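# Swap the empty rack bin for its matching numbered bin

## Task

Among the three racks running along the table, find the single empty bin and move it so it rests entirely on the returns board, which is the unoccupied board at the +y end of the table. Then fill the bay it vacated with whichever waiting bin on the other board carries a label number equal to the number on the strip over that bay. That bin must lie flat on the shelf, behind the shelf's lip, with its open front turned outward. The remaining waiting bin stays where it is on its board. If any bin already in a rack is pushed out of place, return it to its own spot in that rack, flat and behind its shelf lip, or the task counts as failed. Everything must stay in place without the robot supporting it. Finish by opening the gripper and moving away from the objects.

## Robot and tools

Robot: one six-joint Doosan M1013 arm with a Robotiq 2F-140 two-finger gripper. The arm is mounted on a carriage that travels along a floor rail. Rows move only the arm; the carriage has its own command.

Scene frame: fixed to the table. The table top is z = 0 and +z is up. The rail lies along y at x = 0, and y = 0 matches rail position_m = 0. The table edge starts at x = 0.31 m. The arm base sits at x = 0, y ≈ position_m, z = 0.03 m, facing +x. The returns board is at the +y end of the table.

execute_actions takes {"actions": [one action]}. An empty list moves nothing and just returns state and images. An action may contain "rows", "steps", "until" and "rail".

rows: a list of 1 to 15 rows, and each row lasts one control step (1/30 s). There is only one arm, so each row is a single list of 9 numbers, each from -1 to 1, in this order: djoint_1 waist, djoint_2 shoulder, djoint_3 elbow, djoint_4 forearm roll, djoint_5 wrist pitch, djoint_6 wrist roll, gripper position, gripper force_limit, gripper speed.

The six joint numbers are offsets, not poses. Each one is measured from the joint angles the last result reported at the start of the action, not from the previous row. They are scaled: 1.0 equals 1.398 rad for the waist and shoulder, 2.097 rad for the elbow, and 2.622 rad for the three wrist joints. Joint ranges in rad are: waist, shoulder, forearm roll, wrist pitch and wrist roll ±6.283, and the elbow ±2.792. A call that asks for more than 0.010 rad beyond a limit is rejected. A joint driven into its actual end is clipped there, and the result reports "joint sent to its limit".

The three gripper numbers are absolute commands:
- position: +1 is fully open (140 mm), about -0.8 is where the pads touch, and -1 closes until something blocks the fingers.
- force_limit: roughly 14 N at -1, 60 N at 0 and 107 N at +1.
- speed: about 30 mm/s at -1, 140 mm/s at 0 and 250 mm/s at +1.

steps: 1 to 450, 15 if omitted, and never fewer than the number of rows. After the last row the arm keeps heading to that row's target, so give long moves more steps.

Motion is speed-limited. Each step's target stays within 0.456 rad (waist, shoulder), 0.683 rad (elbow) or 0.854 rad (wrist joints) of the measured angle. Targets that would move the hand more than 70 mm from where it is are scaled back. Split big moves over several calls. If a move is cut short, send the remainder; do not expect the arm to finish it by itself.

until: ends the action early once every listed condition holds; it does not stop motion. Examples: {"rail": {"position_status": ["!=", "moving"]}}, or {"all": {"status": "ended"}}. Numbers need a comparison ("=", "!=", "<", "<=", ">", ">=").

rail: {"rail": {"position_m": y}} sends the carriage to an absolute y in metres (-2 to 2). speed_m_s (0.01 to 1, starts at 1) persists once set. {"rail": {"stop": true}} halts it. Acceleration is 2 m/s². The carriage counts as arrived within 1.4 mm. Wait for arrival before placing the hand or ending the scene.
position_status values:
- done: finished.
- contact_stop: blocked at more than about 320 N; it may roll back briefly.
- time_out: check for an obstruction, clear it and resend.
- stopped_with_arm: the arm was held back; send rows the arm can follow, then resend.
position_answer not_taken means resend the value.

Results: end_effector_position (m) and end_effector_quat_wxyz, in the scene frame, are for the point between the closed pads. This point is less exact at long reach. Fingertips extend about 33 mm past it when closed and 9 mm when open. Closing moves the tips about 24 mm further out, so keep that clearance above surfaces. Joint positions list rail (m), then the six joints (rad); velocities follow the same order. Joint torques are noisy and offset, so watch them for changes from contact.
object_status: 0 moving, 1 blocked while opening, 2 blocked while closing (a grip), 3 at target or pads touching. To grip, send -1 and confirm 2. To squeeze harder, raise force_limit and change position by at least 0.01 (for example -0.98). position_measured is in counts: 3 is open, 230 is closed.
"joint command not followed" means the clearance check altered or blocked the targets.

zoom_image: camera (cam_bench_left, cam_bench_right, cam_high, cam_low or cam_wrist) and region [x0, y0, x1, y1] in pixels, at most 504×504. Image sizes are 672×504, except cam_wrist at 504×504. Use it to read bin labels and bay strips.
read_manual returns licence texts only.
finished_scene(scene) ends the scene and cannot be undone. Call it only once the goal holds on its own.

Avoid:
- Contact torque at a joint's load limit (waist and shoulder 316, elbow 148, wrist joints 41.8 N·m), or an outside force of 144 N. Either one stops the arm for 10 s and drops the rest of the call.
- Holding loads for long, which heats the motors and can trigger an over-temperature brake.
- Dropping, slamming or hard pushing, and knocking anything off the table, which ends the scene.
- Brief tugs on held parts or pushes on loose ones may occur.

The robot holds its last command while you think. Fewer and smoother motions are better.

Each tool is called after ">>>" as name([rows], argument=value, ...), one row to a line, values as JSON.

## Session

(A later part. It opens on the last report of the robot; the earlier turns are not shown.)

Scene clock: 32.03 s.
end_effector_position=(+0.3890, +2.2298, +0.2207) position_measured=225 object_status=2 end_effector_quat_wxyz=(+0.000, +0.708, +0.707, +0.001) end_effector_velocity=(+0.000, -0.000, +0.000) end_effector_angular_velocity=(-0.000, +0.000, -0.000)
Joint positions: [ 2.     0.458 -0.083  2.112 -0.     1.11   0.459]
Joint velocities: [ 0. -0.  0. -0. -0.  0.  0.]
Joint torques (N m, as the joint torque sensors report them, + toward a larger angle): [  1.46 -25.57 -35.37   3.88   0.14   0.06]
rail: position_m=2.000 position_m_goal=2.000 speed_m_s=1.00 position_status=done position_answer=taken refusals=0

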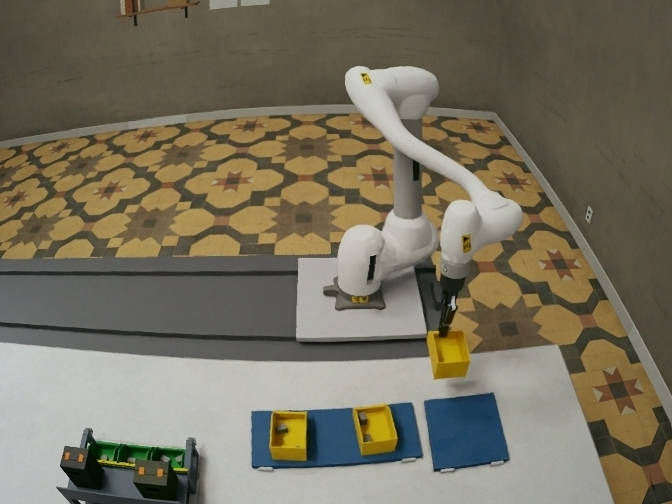

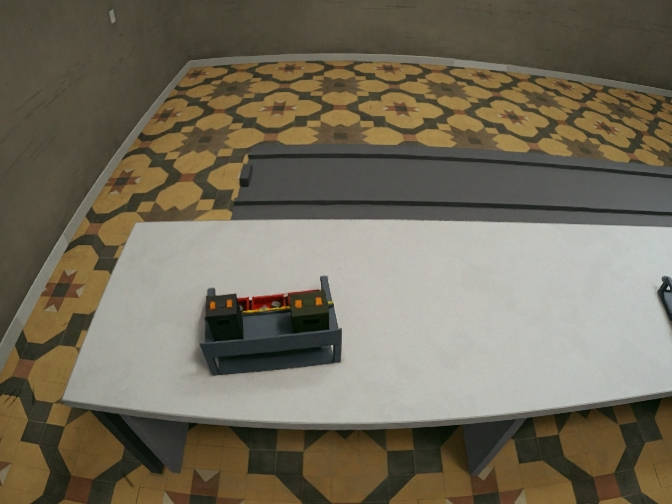

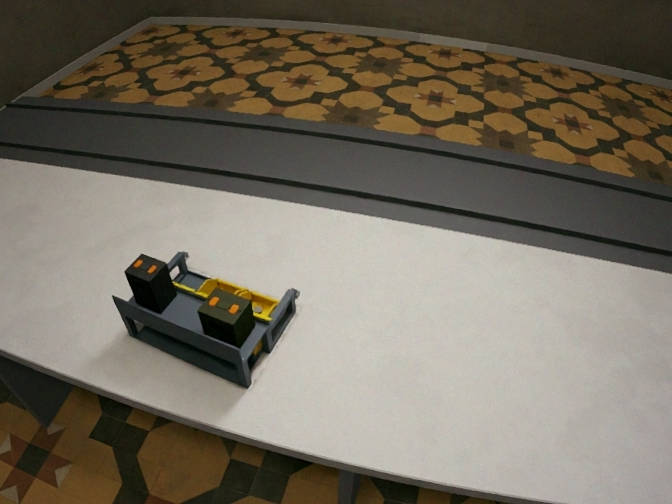

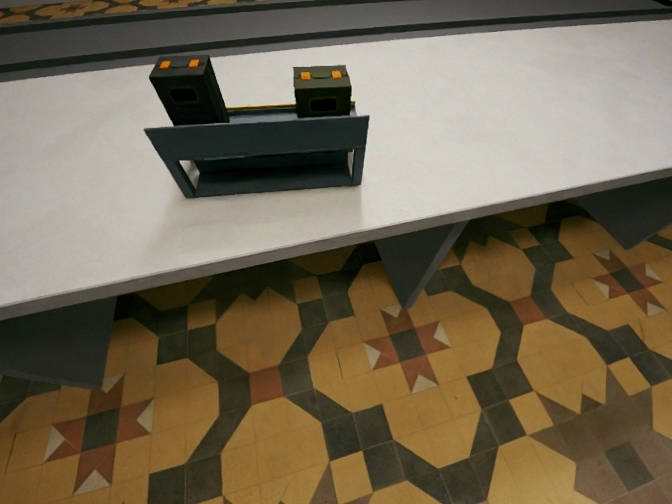

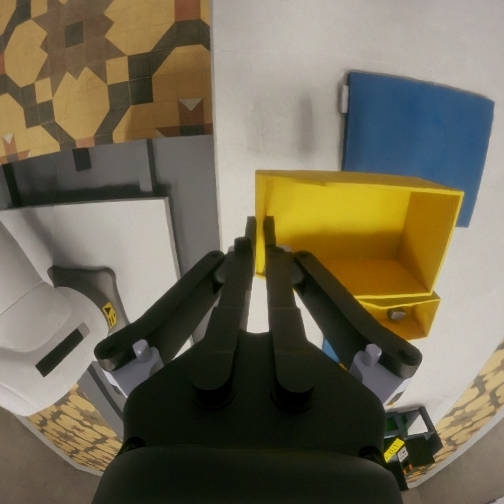

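>>> execute_actions([
  {"rows":[[0,0.306,-0.112,0,-0.0755,0,-1,1,-0.6]],"steps":45},
])

>>> execute_actions([
  {"rows":[[0,0.004,0.0017,0,-0.0035,0,-1,1,-0.6],[0,0.008,0.0034,0,-0.007,0,-1,1,-0.6],[0,0.012,0.005,0,-0.0104,0,-1,1,-0.6]],"steps":20},
])

Scene clock: 35.10 s.
end_effector_position=(+0.5737, +2.3208, +0.0949) position_measured=225 object_status=2 end_effector_quat_wxyz=(+0.001, +0.708, +0.707, +0.003) end_effector_velocity=(-0.000, +0.000, -0.000) end_effector_angular_velocity=(-0.000, +0.000, +0.000)
Joint positions: [ 2.     0.458  0.344  1.877 -0.     0.913  0.459]
Joint velocities: [ 0.  0.  0. -0.  0.  0. -0.]
Joint torques (N m, as the joint torque sensors report them, + toward a larger angle): [  0.02 -67.03 -32.84   3.63   0.15   0.1 ]
rail: position_m=2.000 position_m_goal=2.000 speed_m_s=1.00 position_status=done position_answer=taken refusals=0

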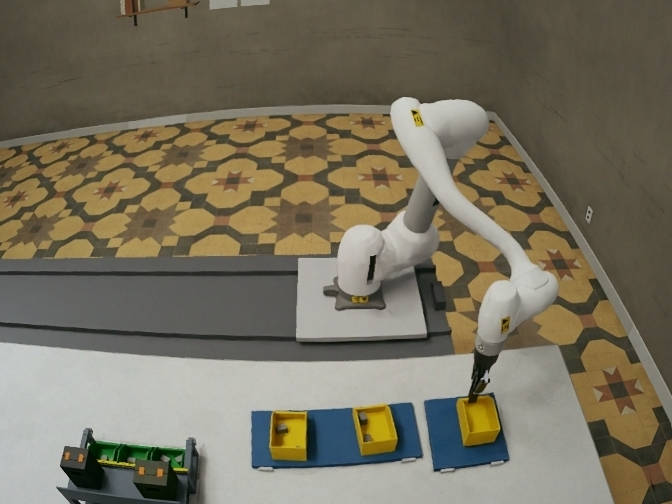

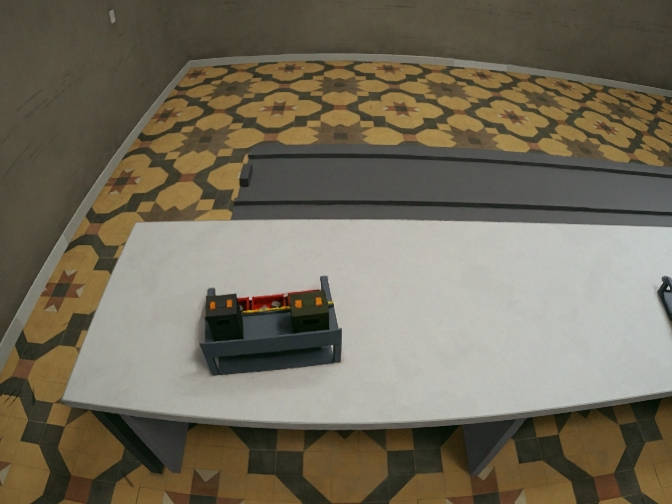

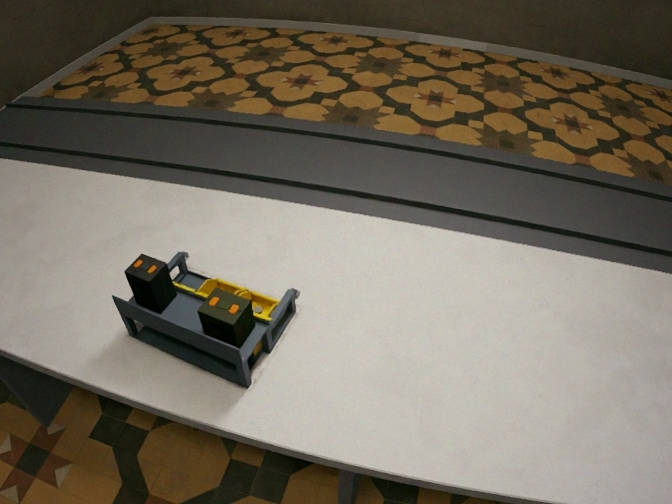

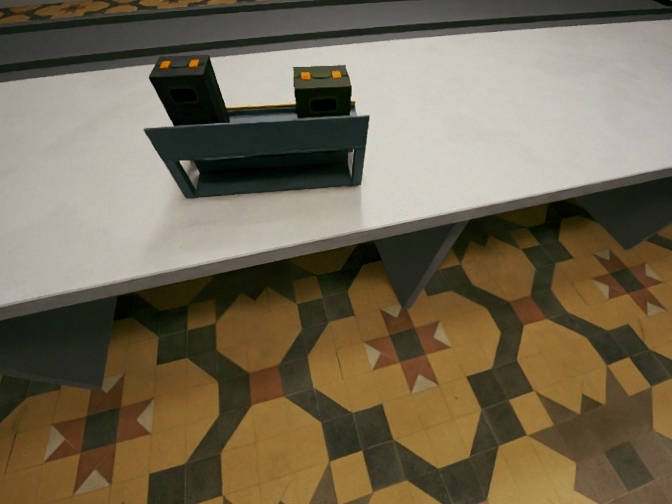

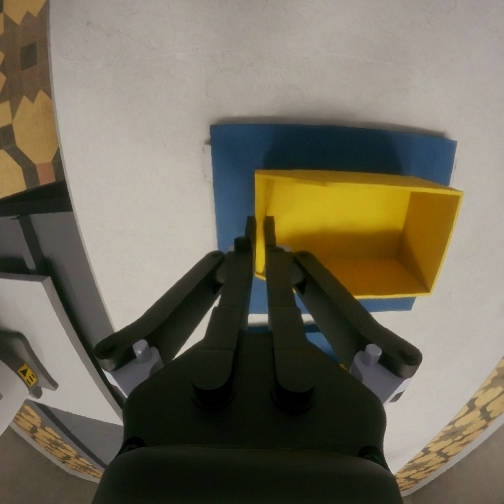

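Scene clock: 35.77 s.
end_effector_position=(+0.5741, +2.3209, +0.0793) position_measured=225 object_status=2 end_effector_quat_wxyz=(+0.001, +0.708, +0.707, +0.003) end_effector_velocity=(-0.000, -0.000, -0.000) end_effector_angular_velocity=(-0.000, +0.000, +0.000)
Joint positions: [ 2.     0.458  0.361  1.888 -0.     0.885  0.459]
Joint velocities: [ 0.  0.  0.  0. -0. -0.  0.]
Joint torques (N m, as the joint torque sensors report them, + toward a larger angle): [  0.27 -67.81 -31.7    3.68   0.05   0.14]
rail: position_m=2.000 position_m_goal=2.000 speed_m_s=1.00 position_status=done position_answer=taken refusals=0

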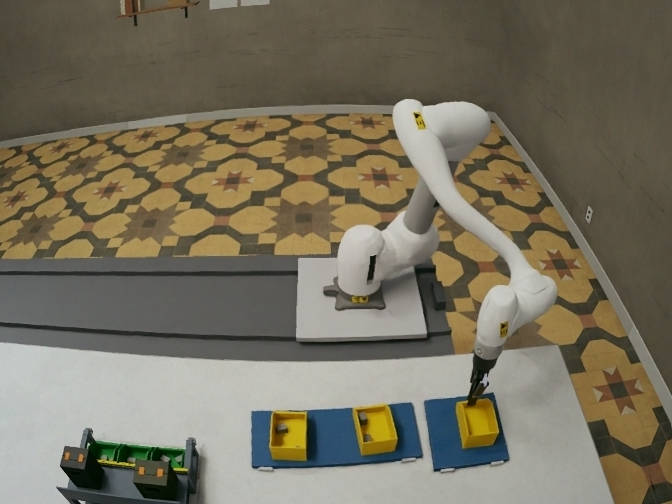

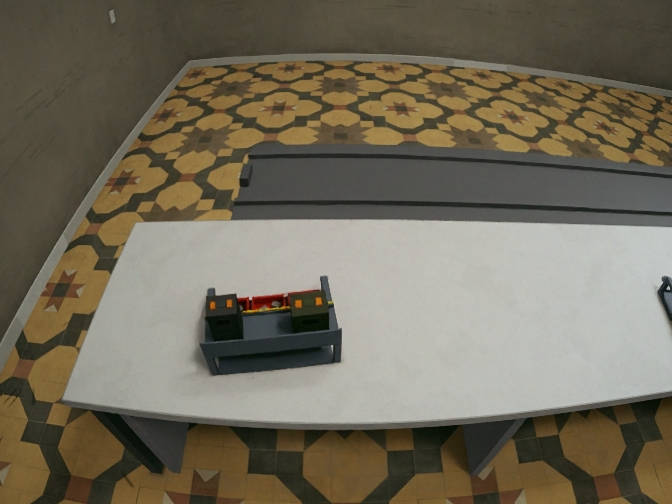

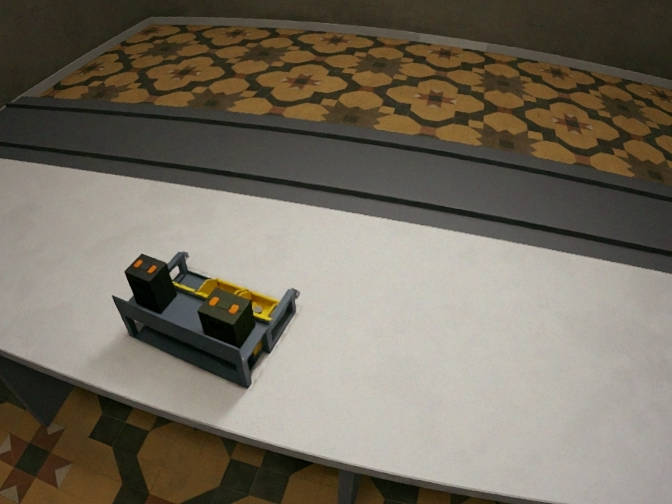

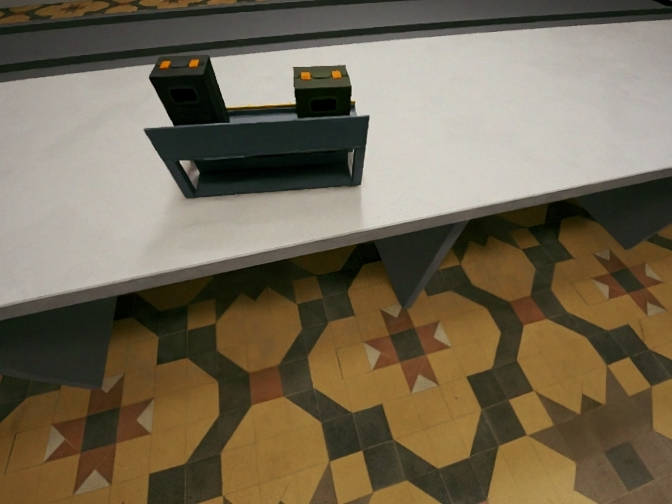

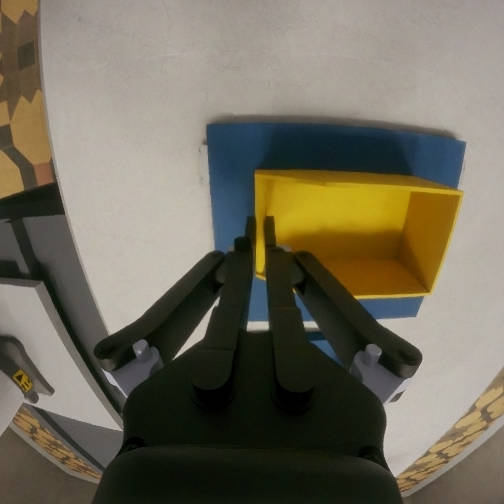

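Board height may differ here; probe in small steps.

>>> execute_actions([
  {"rows":[[0,0.003,0.0013,0,-0.0026,0,-1,1,-0.6]],"steps":12},
])

>>> zoom_image(camera="cam_bench_left", region=[330,370,530,490])

Scene clock: 47.00 s.
end_effector_position=(+0.5743, +2.3211, +0.0774) position_measured=225 object_status=2 end_effector_quat_wxyz=(+0.001, +0.708, +0.707, +0.004) end_effector_velocity=(-0.000, -0.000, -0.000) end_effector_angular_velocity=(-0.000, +0.000, +0.000)
Joint positions: [ 2.     0.458  0.363  1.889 -0.     0.881  0.459]
Joint velocities: [ 0.  0. -0.  0.  0.  0.  0.]
Joint torques (N m, as the joint torque sensors report them, + toward a larger angle): [ -0.37 -53.14 -29.17   3.05  -4.36   0.11]
FORCE FAULT: contact force on the arm reached its limit, and the arm stopped for 10 seconds. The contact can be on any part of the arm, not only on its tool. The arm's remaining commands of this call were not run. The arm holds still and accepts commands again. Move the arm away from the contact; if what it grips holds it there, let go first. Pushing or pulling that hard again can fault the arm again.
rail: position_m=2.000 position_m_goal=2.000 speed_m_s=1.00 position_status=done position_answer=taken refusals=0

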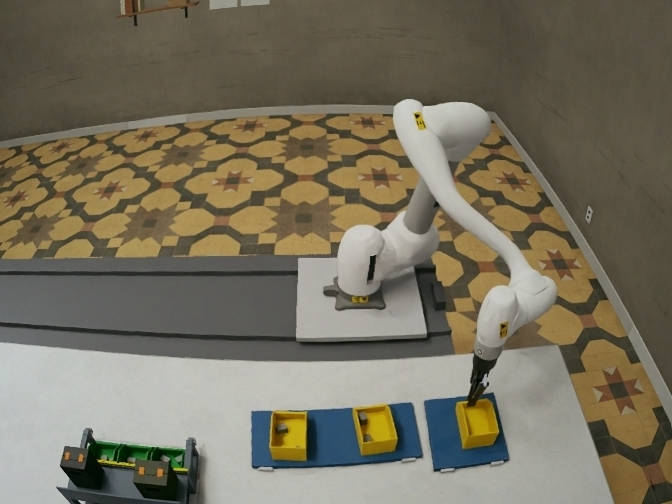

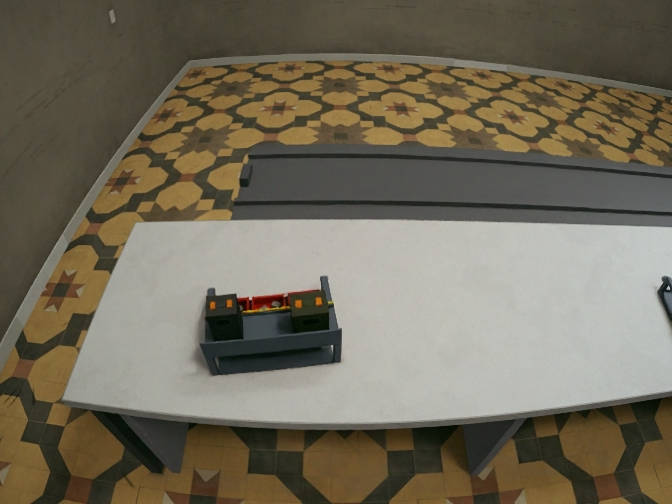

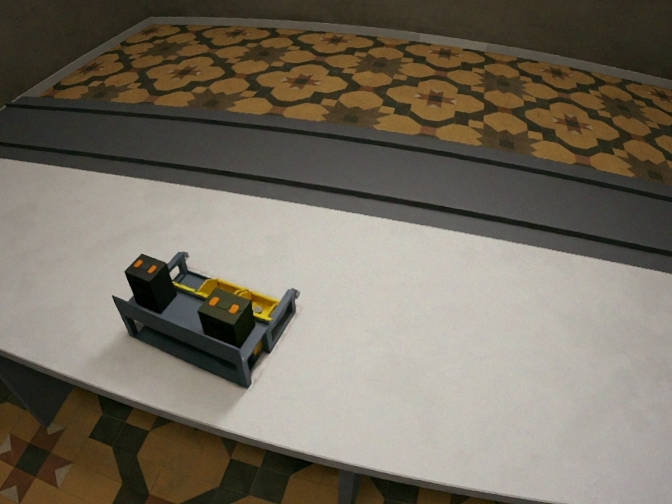

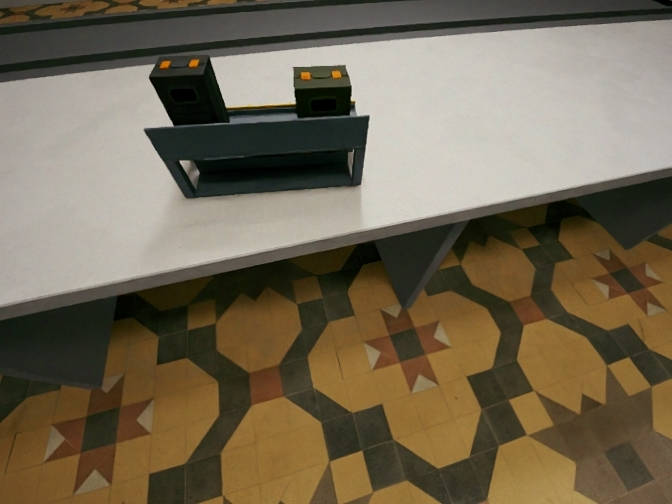

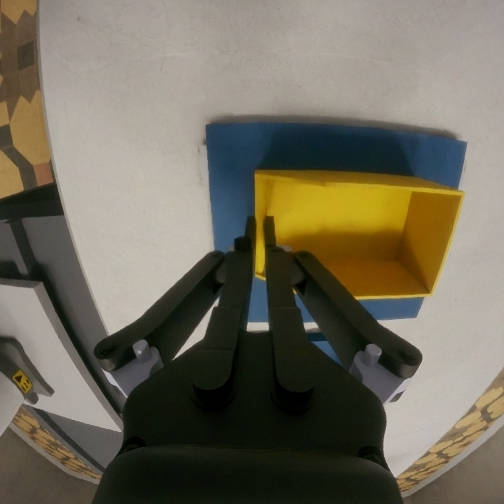

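Region (330, 370, 530, 490) of cam_bench_left's 672x504 image, scaled by 2.520, with more detail than that image has; it fills the top 302 rows of this view, and the rest is white.

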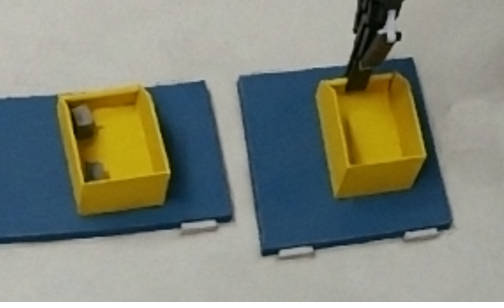

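>>> execute_actions([
  {"rows":[[0,0,0,0,0,0,-0.5,1,0]],"steps":12},
])

>>> execute_actions([
  {"rows":[[0,-0.04,-0.018,0,0.036,0,-0.5,1,0]],"steps":18},
])

>>> execute_actions([
  {"rail":{"position_m":1.95},"rows":[[-0.3276,-0.279,0.1245,0,0.0515,0.4245,-0.5,1,0]],"steps":50},
])

>>> zoom_image(camera="cam_wrist", region=[158,0,504,230])

Scene clock: 49.50 s.
end_effector_position=(+0.5743, +2.3211, +0.0774) position_measured=192 object_status=0 end_effector_quat_wxyz=(+0.001, +0.708, +0.707, +0.004) end_effector_velocity=(-0.000, -0.000, -0.000) end_effector_angular_velocity=(-0.000, +0.000, +0.000)
Joint positions: [ 2.     0.458  0.363  1.889 -0.     0.881  0.459]
Joint velocities: [ 0. -0.  0.  0. -0.  0.  0.]
Joint torques (N m, as the joint torque sensors report them, + toward a larger angle): [  1.27 -67.74 -31.03   3.58   0.07   0.13]
rail: position_m=2.000 position_m_goal=2.000 speed_m_s=1.00 position_status=done position_answer=taken refusals=0

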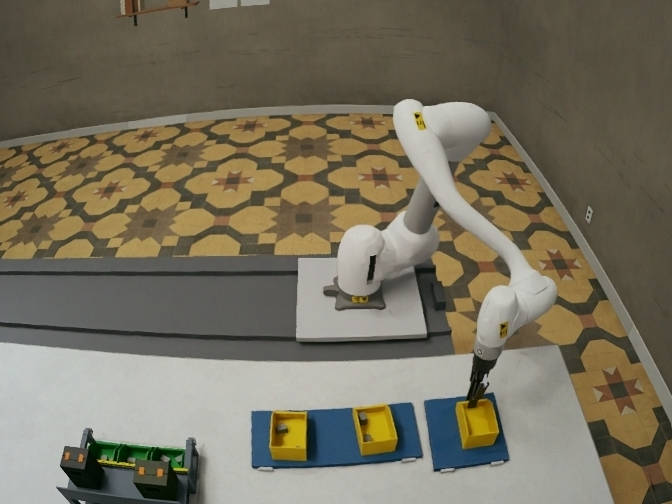

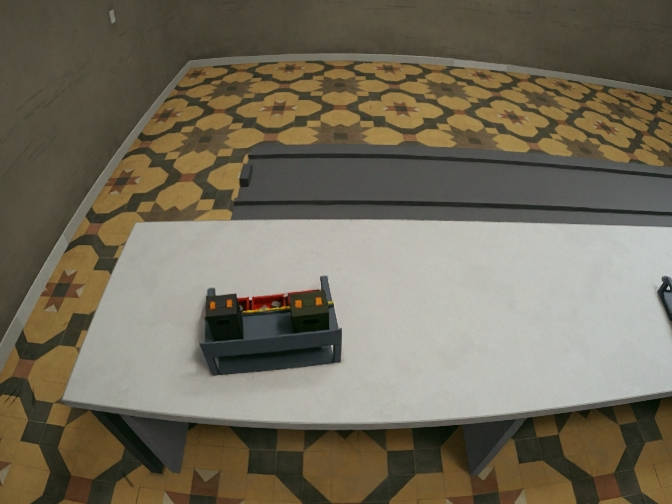

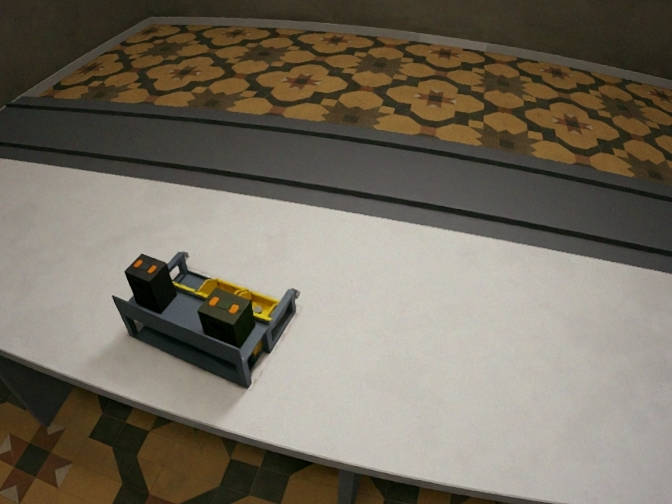

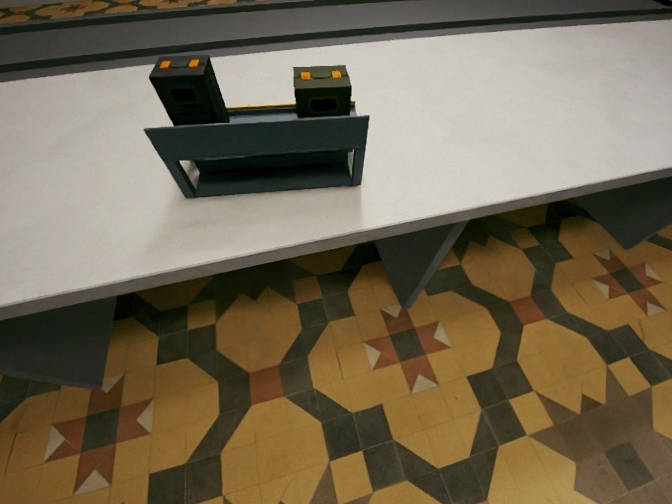

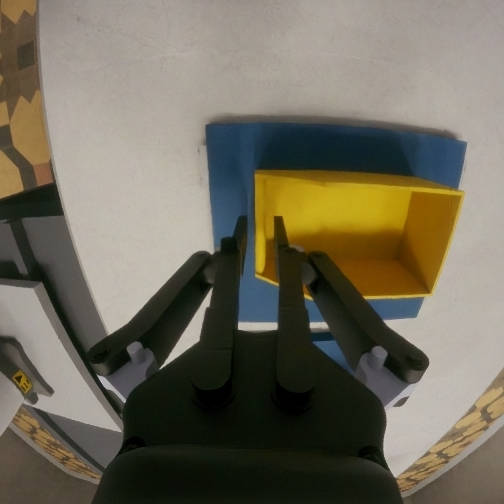

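Scene clock: 50.10 s.
end_effector_position=(+0.5726, +2.3202, +0.1309) position_measured=192 object_status=3 end_effector_quat_wxyz=(+0.001, +0.708, +0.707, +0.004) end_effector_velocity=(+0.000, -0.000, +0.000) end_effector_angular_velocity=(+0.000, -0.000, -0.000)
Joint positions: [ 2.     0.458  0.307  1.851 -0.     0.975  0.459]
Joint velocities: [ 0. -0. -0. -0.  0.  0. -0.]
Joint torques (N m, as the joint torque sensors report them, + toward a larger angle): [  1.55 -64.56 -33.5    3.83   0.12   0.11]
rail: position_m=2.000 position_m_goal=2.000 speed_m_s=1.00 position_status=done position_answer=taken refusals=0

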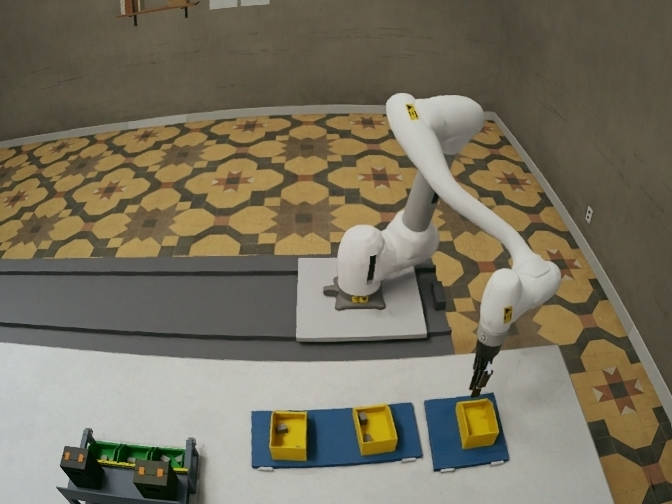

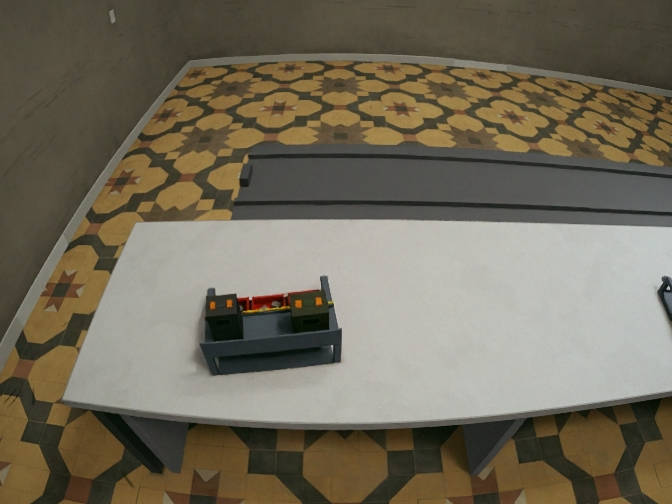

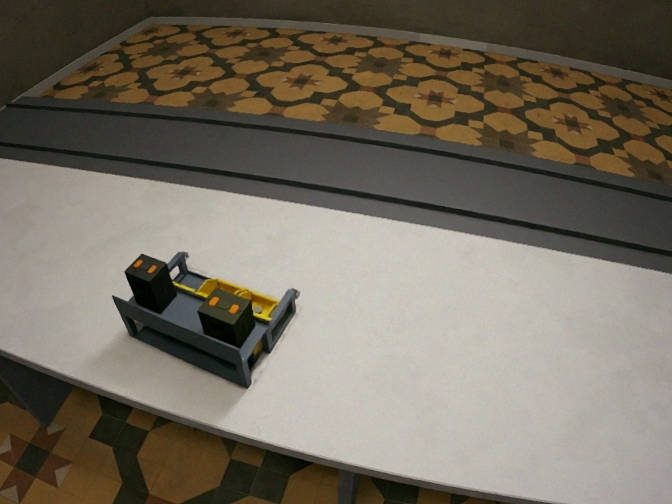

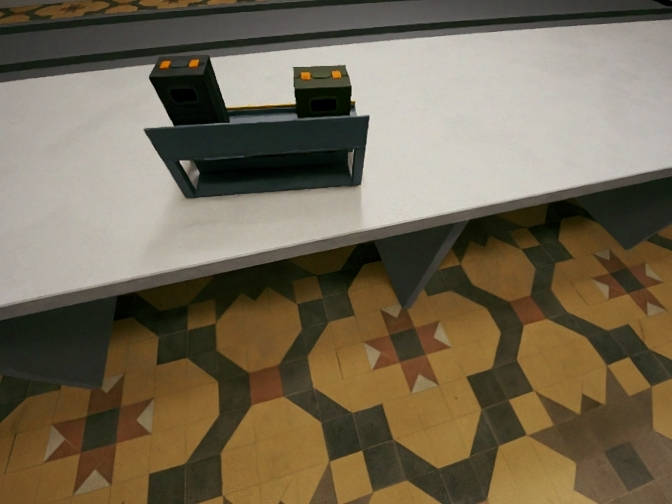

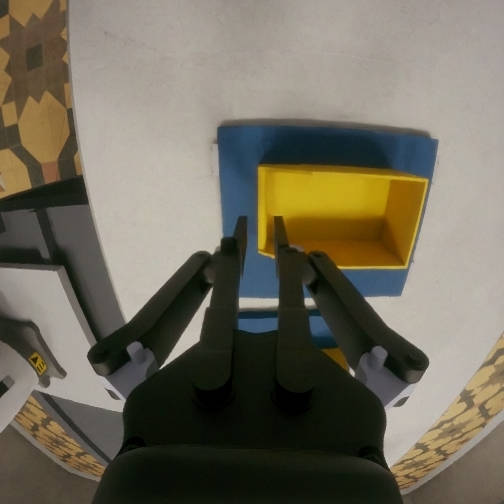

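Scene clock: 51.77 s.
end_effector_position=(+0.4505, +1.9841, +0.2203) position_measured=192 object_status=3 end_effector_quat_wxyz=(+0.000, +1.000, -0.001, +0.001) end_effector_velocity=(-0.000, -0.000, +0.000) end_effector_angular_velocity=(+0.000, -0.000, -0.000)
Joint positions: [ 1.95  -0.    -0.083  2.112 -0.     1.11   1.572]
Joint velocities: [ 0. -0. -0.  0.  0.  0. -0.]
Joint torques (N m, as the joint torque sensors report them, + toward a larger angle): [  1.21 -27.14 -35.93   4.11   0.15   0.22]
rail: position_m=1.950 position_m_goal=1.950 speed_m_s=1.00 position_status=done position_answer=taken refusals=0

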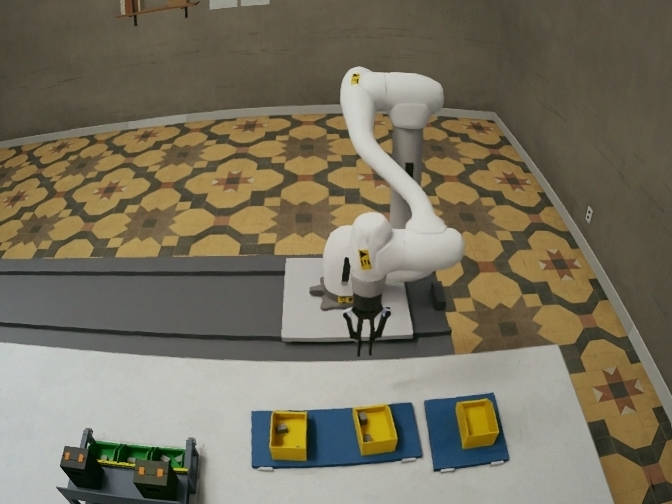

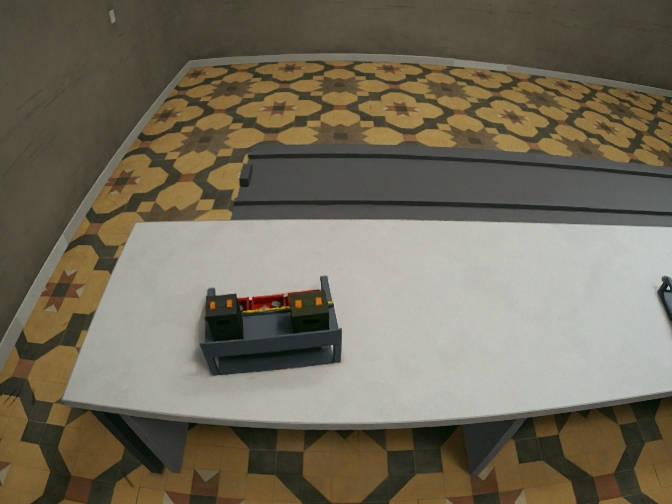

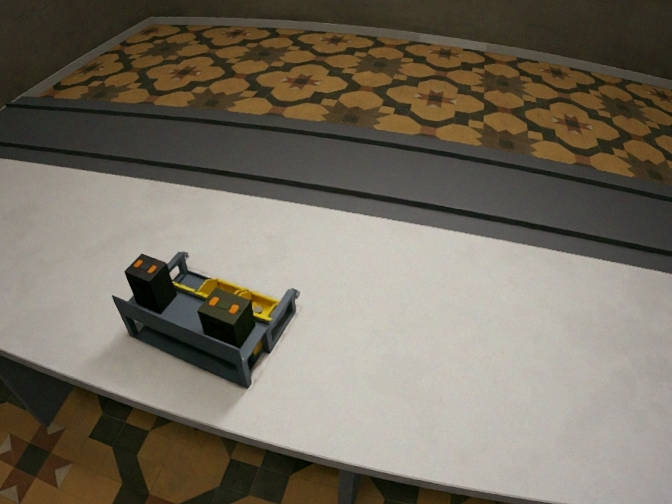

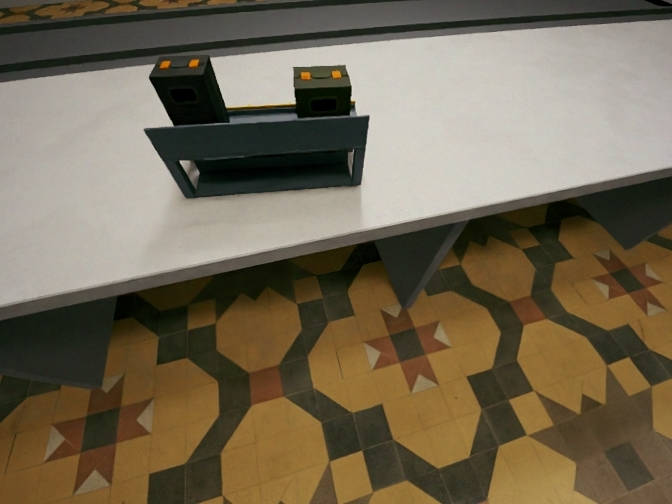

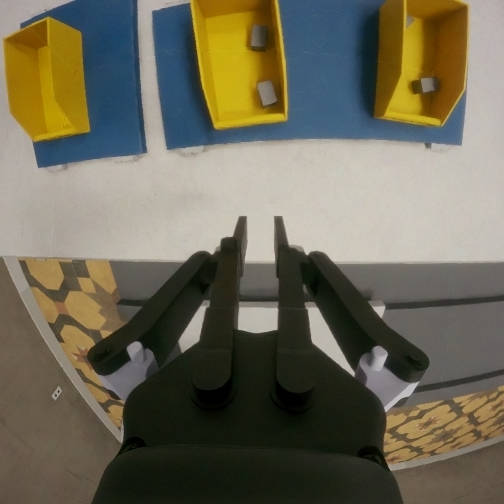

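Region (158, 0, 504, 230) of cam_wrist's 504x504 image, scaled by 1.457, with more detail than that image has; it fills the top 335 rows of this view, and the rest is white.

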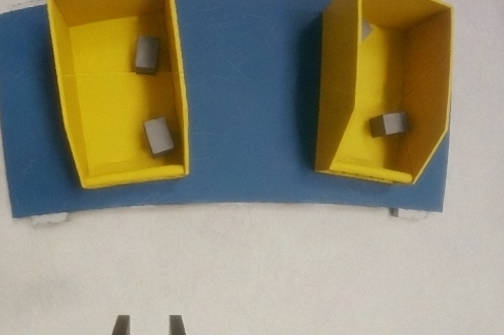

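>>> execute_actions([
  {"rail":{"position_m":1.75},"rows":[[0,-0.08,0.07,0,-0.013,-0.5995,-0.5,1,0]],"steps":35},
])

>>> zoom_image(camera="cam_wrist", region=[290,0,504,300])

Scene clock: 53.93 s.
end_effector_position=(+0.3726, +1.7841, +0.1933) position_measured=192 object_status=3 end_effector_quat_wxyz=(+0.000, +0.707, +0.707, +0.000) end_effector_velocity=(-0.000, -0.000, +0.000) end_effector_angular_velocity=(-0.000, -0.000, +0.000)
Joint positions: [ 1.75  -0.    -0.195  2.259 -0.     1.076  0.001]
Joint velocities: [ 0. -0. -0.  0. -0. -0. -0.]
Joint torques (N m, as the joint torque sensors report them, + toward a larger angle): [  1.37 -16.17 -35.49   4.02  -0.02   0.09]
rail: position_m=1.750 position_m_goal=1.750 speed_m_s=1.00 position_status=done position_answer=taken refusals=0

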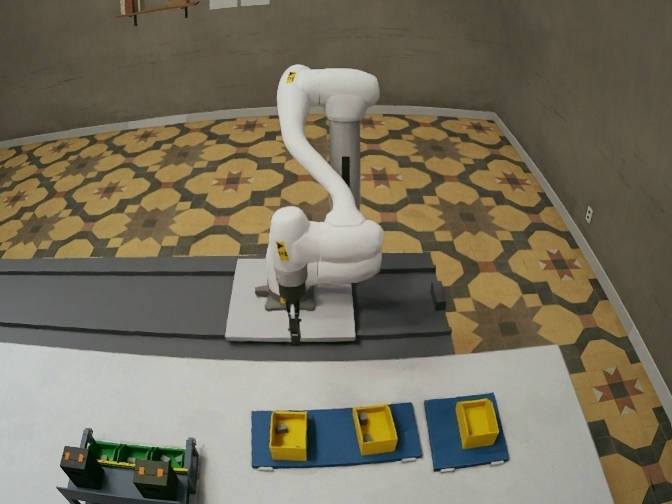

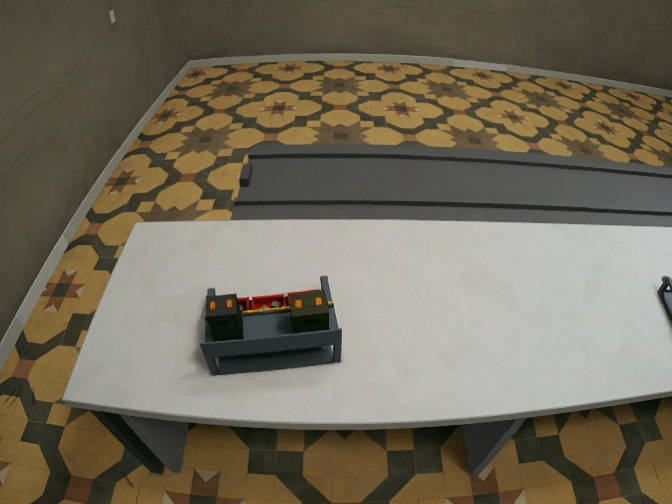

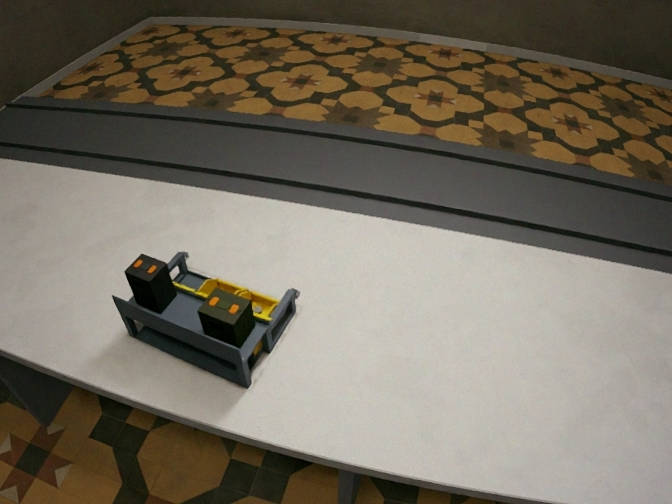

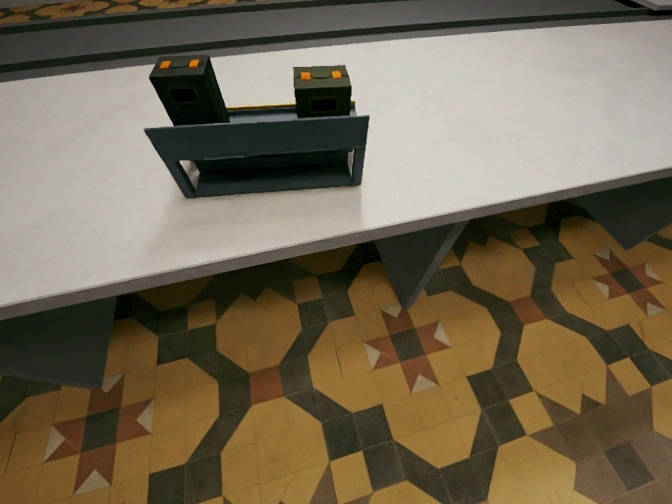

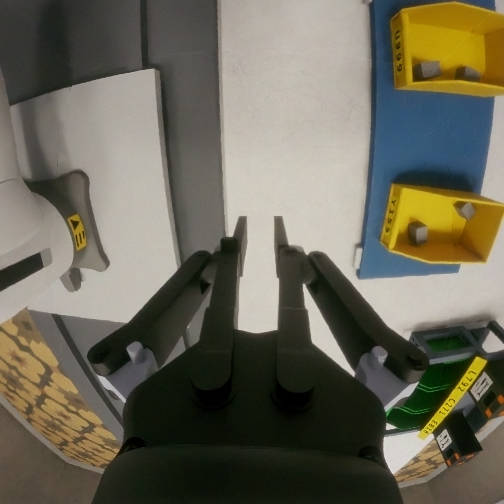

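Region (290, 0, 504, 300) of cam_wrist's 504x504 image, scaled by 1.680, with more detail than that image has; it fills the left 360 columns of this view, and the rest is white.

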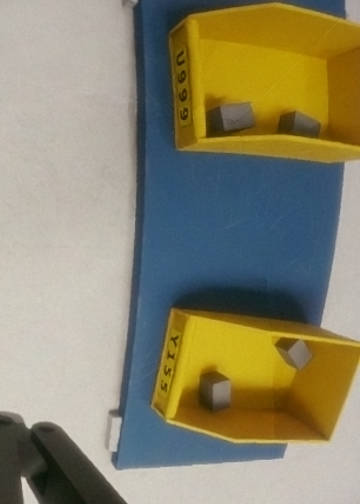

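>>> execute_actions([
  {"rail":{"position_m":1.71},"rows":[[0,0.2704,-0.1157,0,-0.0538,0,-0.5,1,0]],"steps":40},
])

>>> zoom_image(camera="cam_wrist", region=[200,120,452,300])

Scene clock: 56.87 s.
end_effector_position=(+0.5672, +1.7440, +0.1306) position_measured=192 object_status=3 end_effector_quat_wxyz=(+0.002, +0.707, +0.707, +0.002) end_effector_velocity=(+0.000, -0.000, -0.000) end_effector_angular_velocity=(+0.000, +0.000, -0.000)
Joint positions: [ 1.71  -0.     0.183  2.017 -0.     0.935  0.001]
Joint velocities: [ 0. -0.  0. -0.  0.  0. -0.]
Joint torques (N m, as the joint torque sensors report them, + toward a larger angle): [ -0.05 -51.03 -32.67   3.92  -0.01   0.11]
rail: position_m=1.710 position_m_goal=1.710 speed_m_s=1.00 position_status=done position_answer=taken refusals=0

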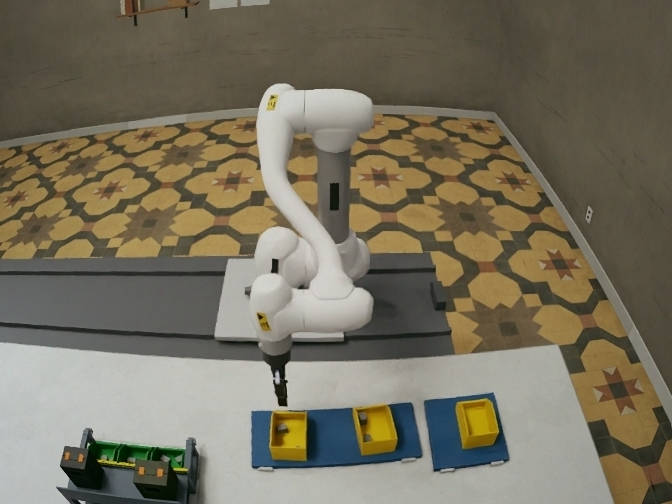

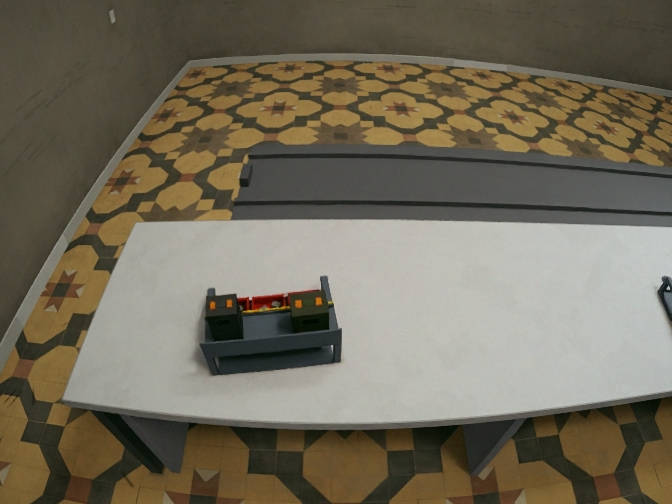

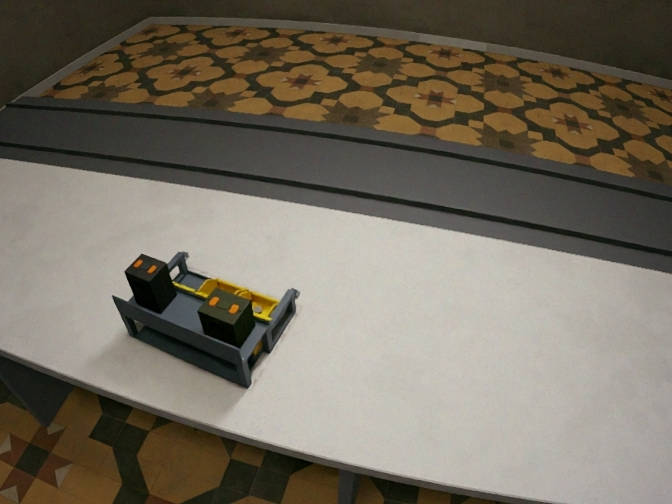

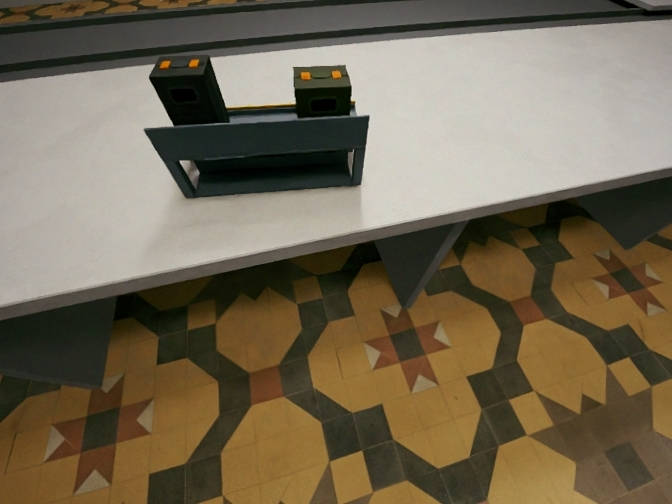

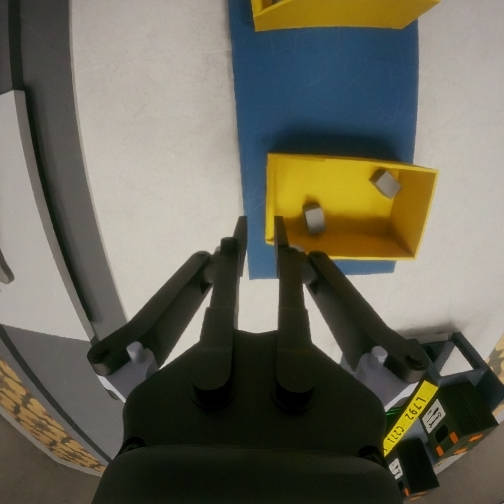

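Region (200, 120, 452, 300) of cam_wrist's 504x504 image, scaled by 2.000, with more detail than that image has; it fills the top 360 rows of this view, and the rest is white.

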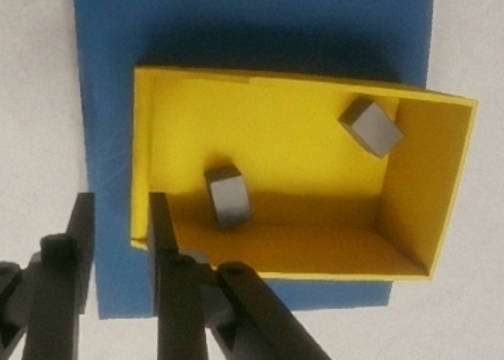

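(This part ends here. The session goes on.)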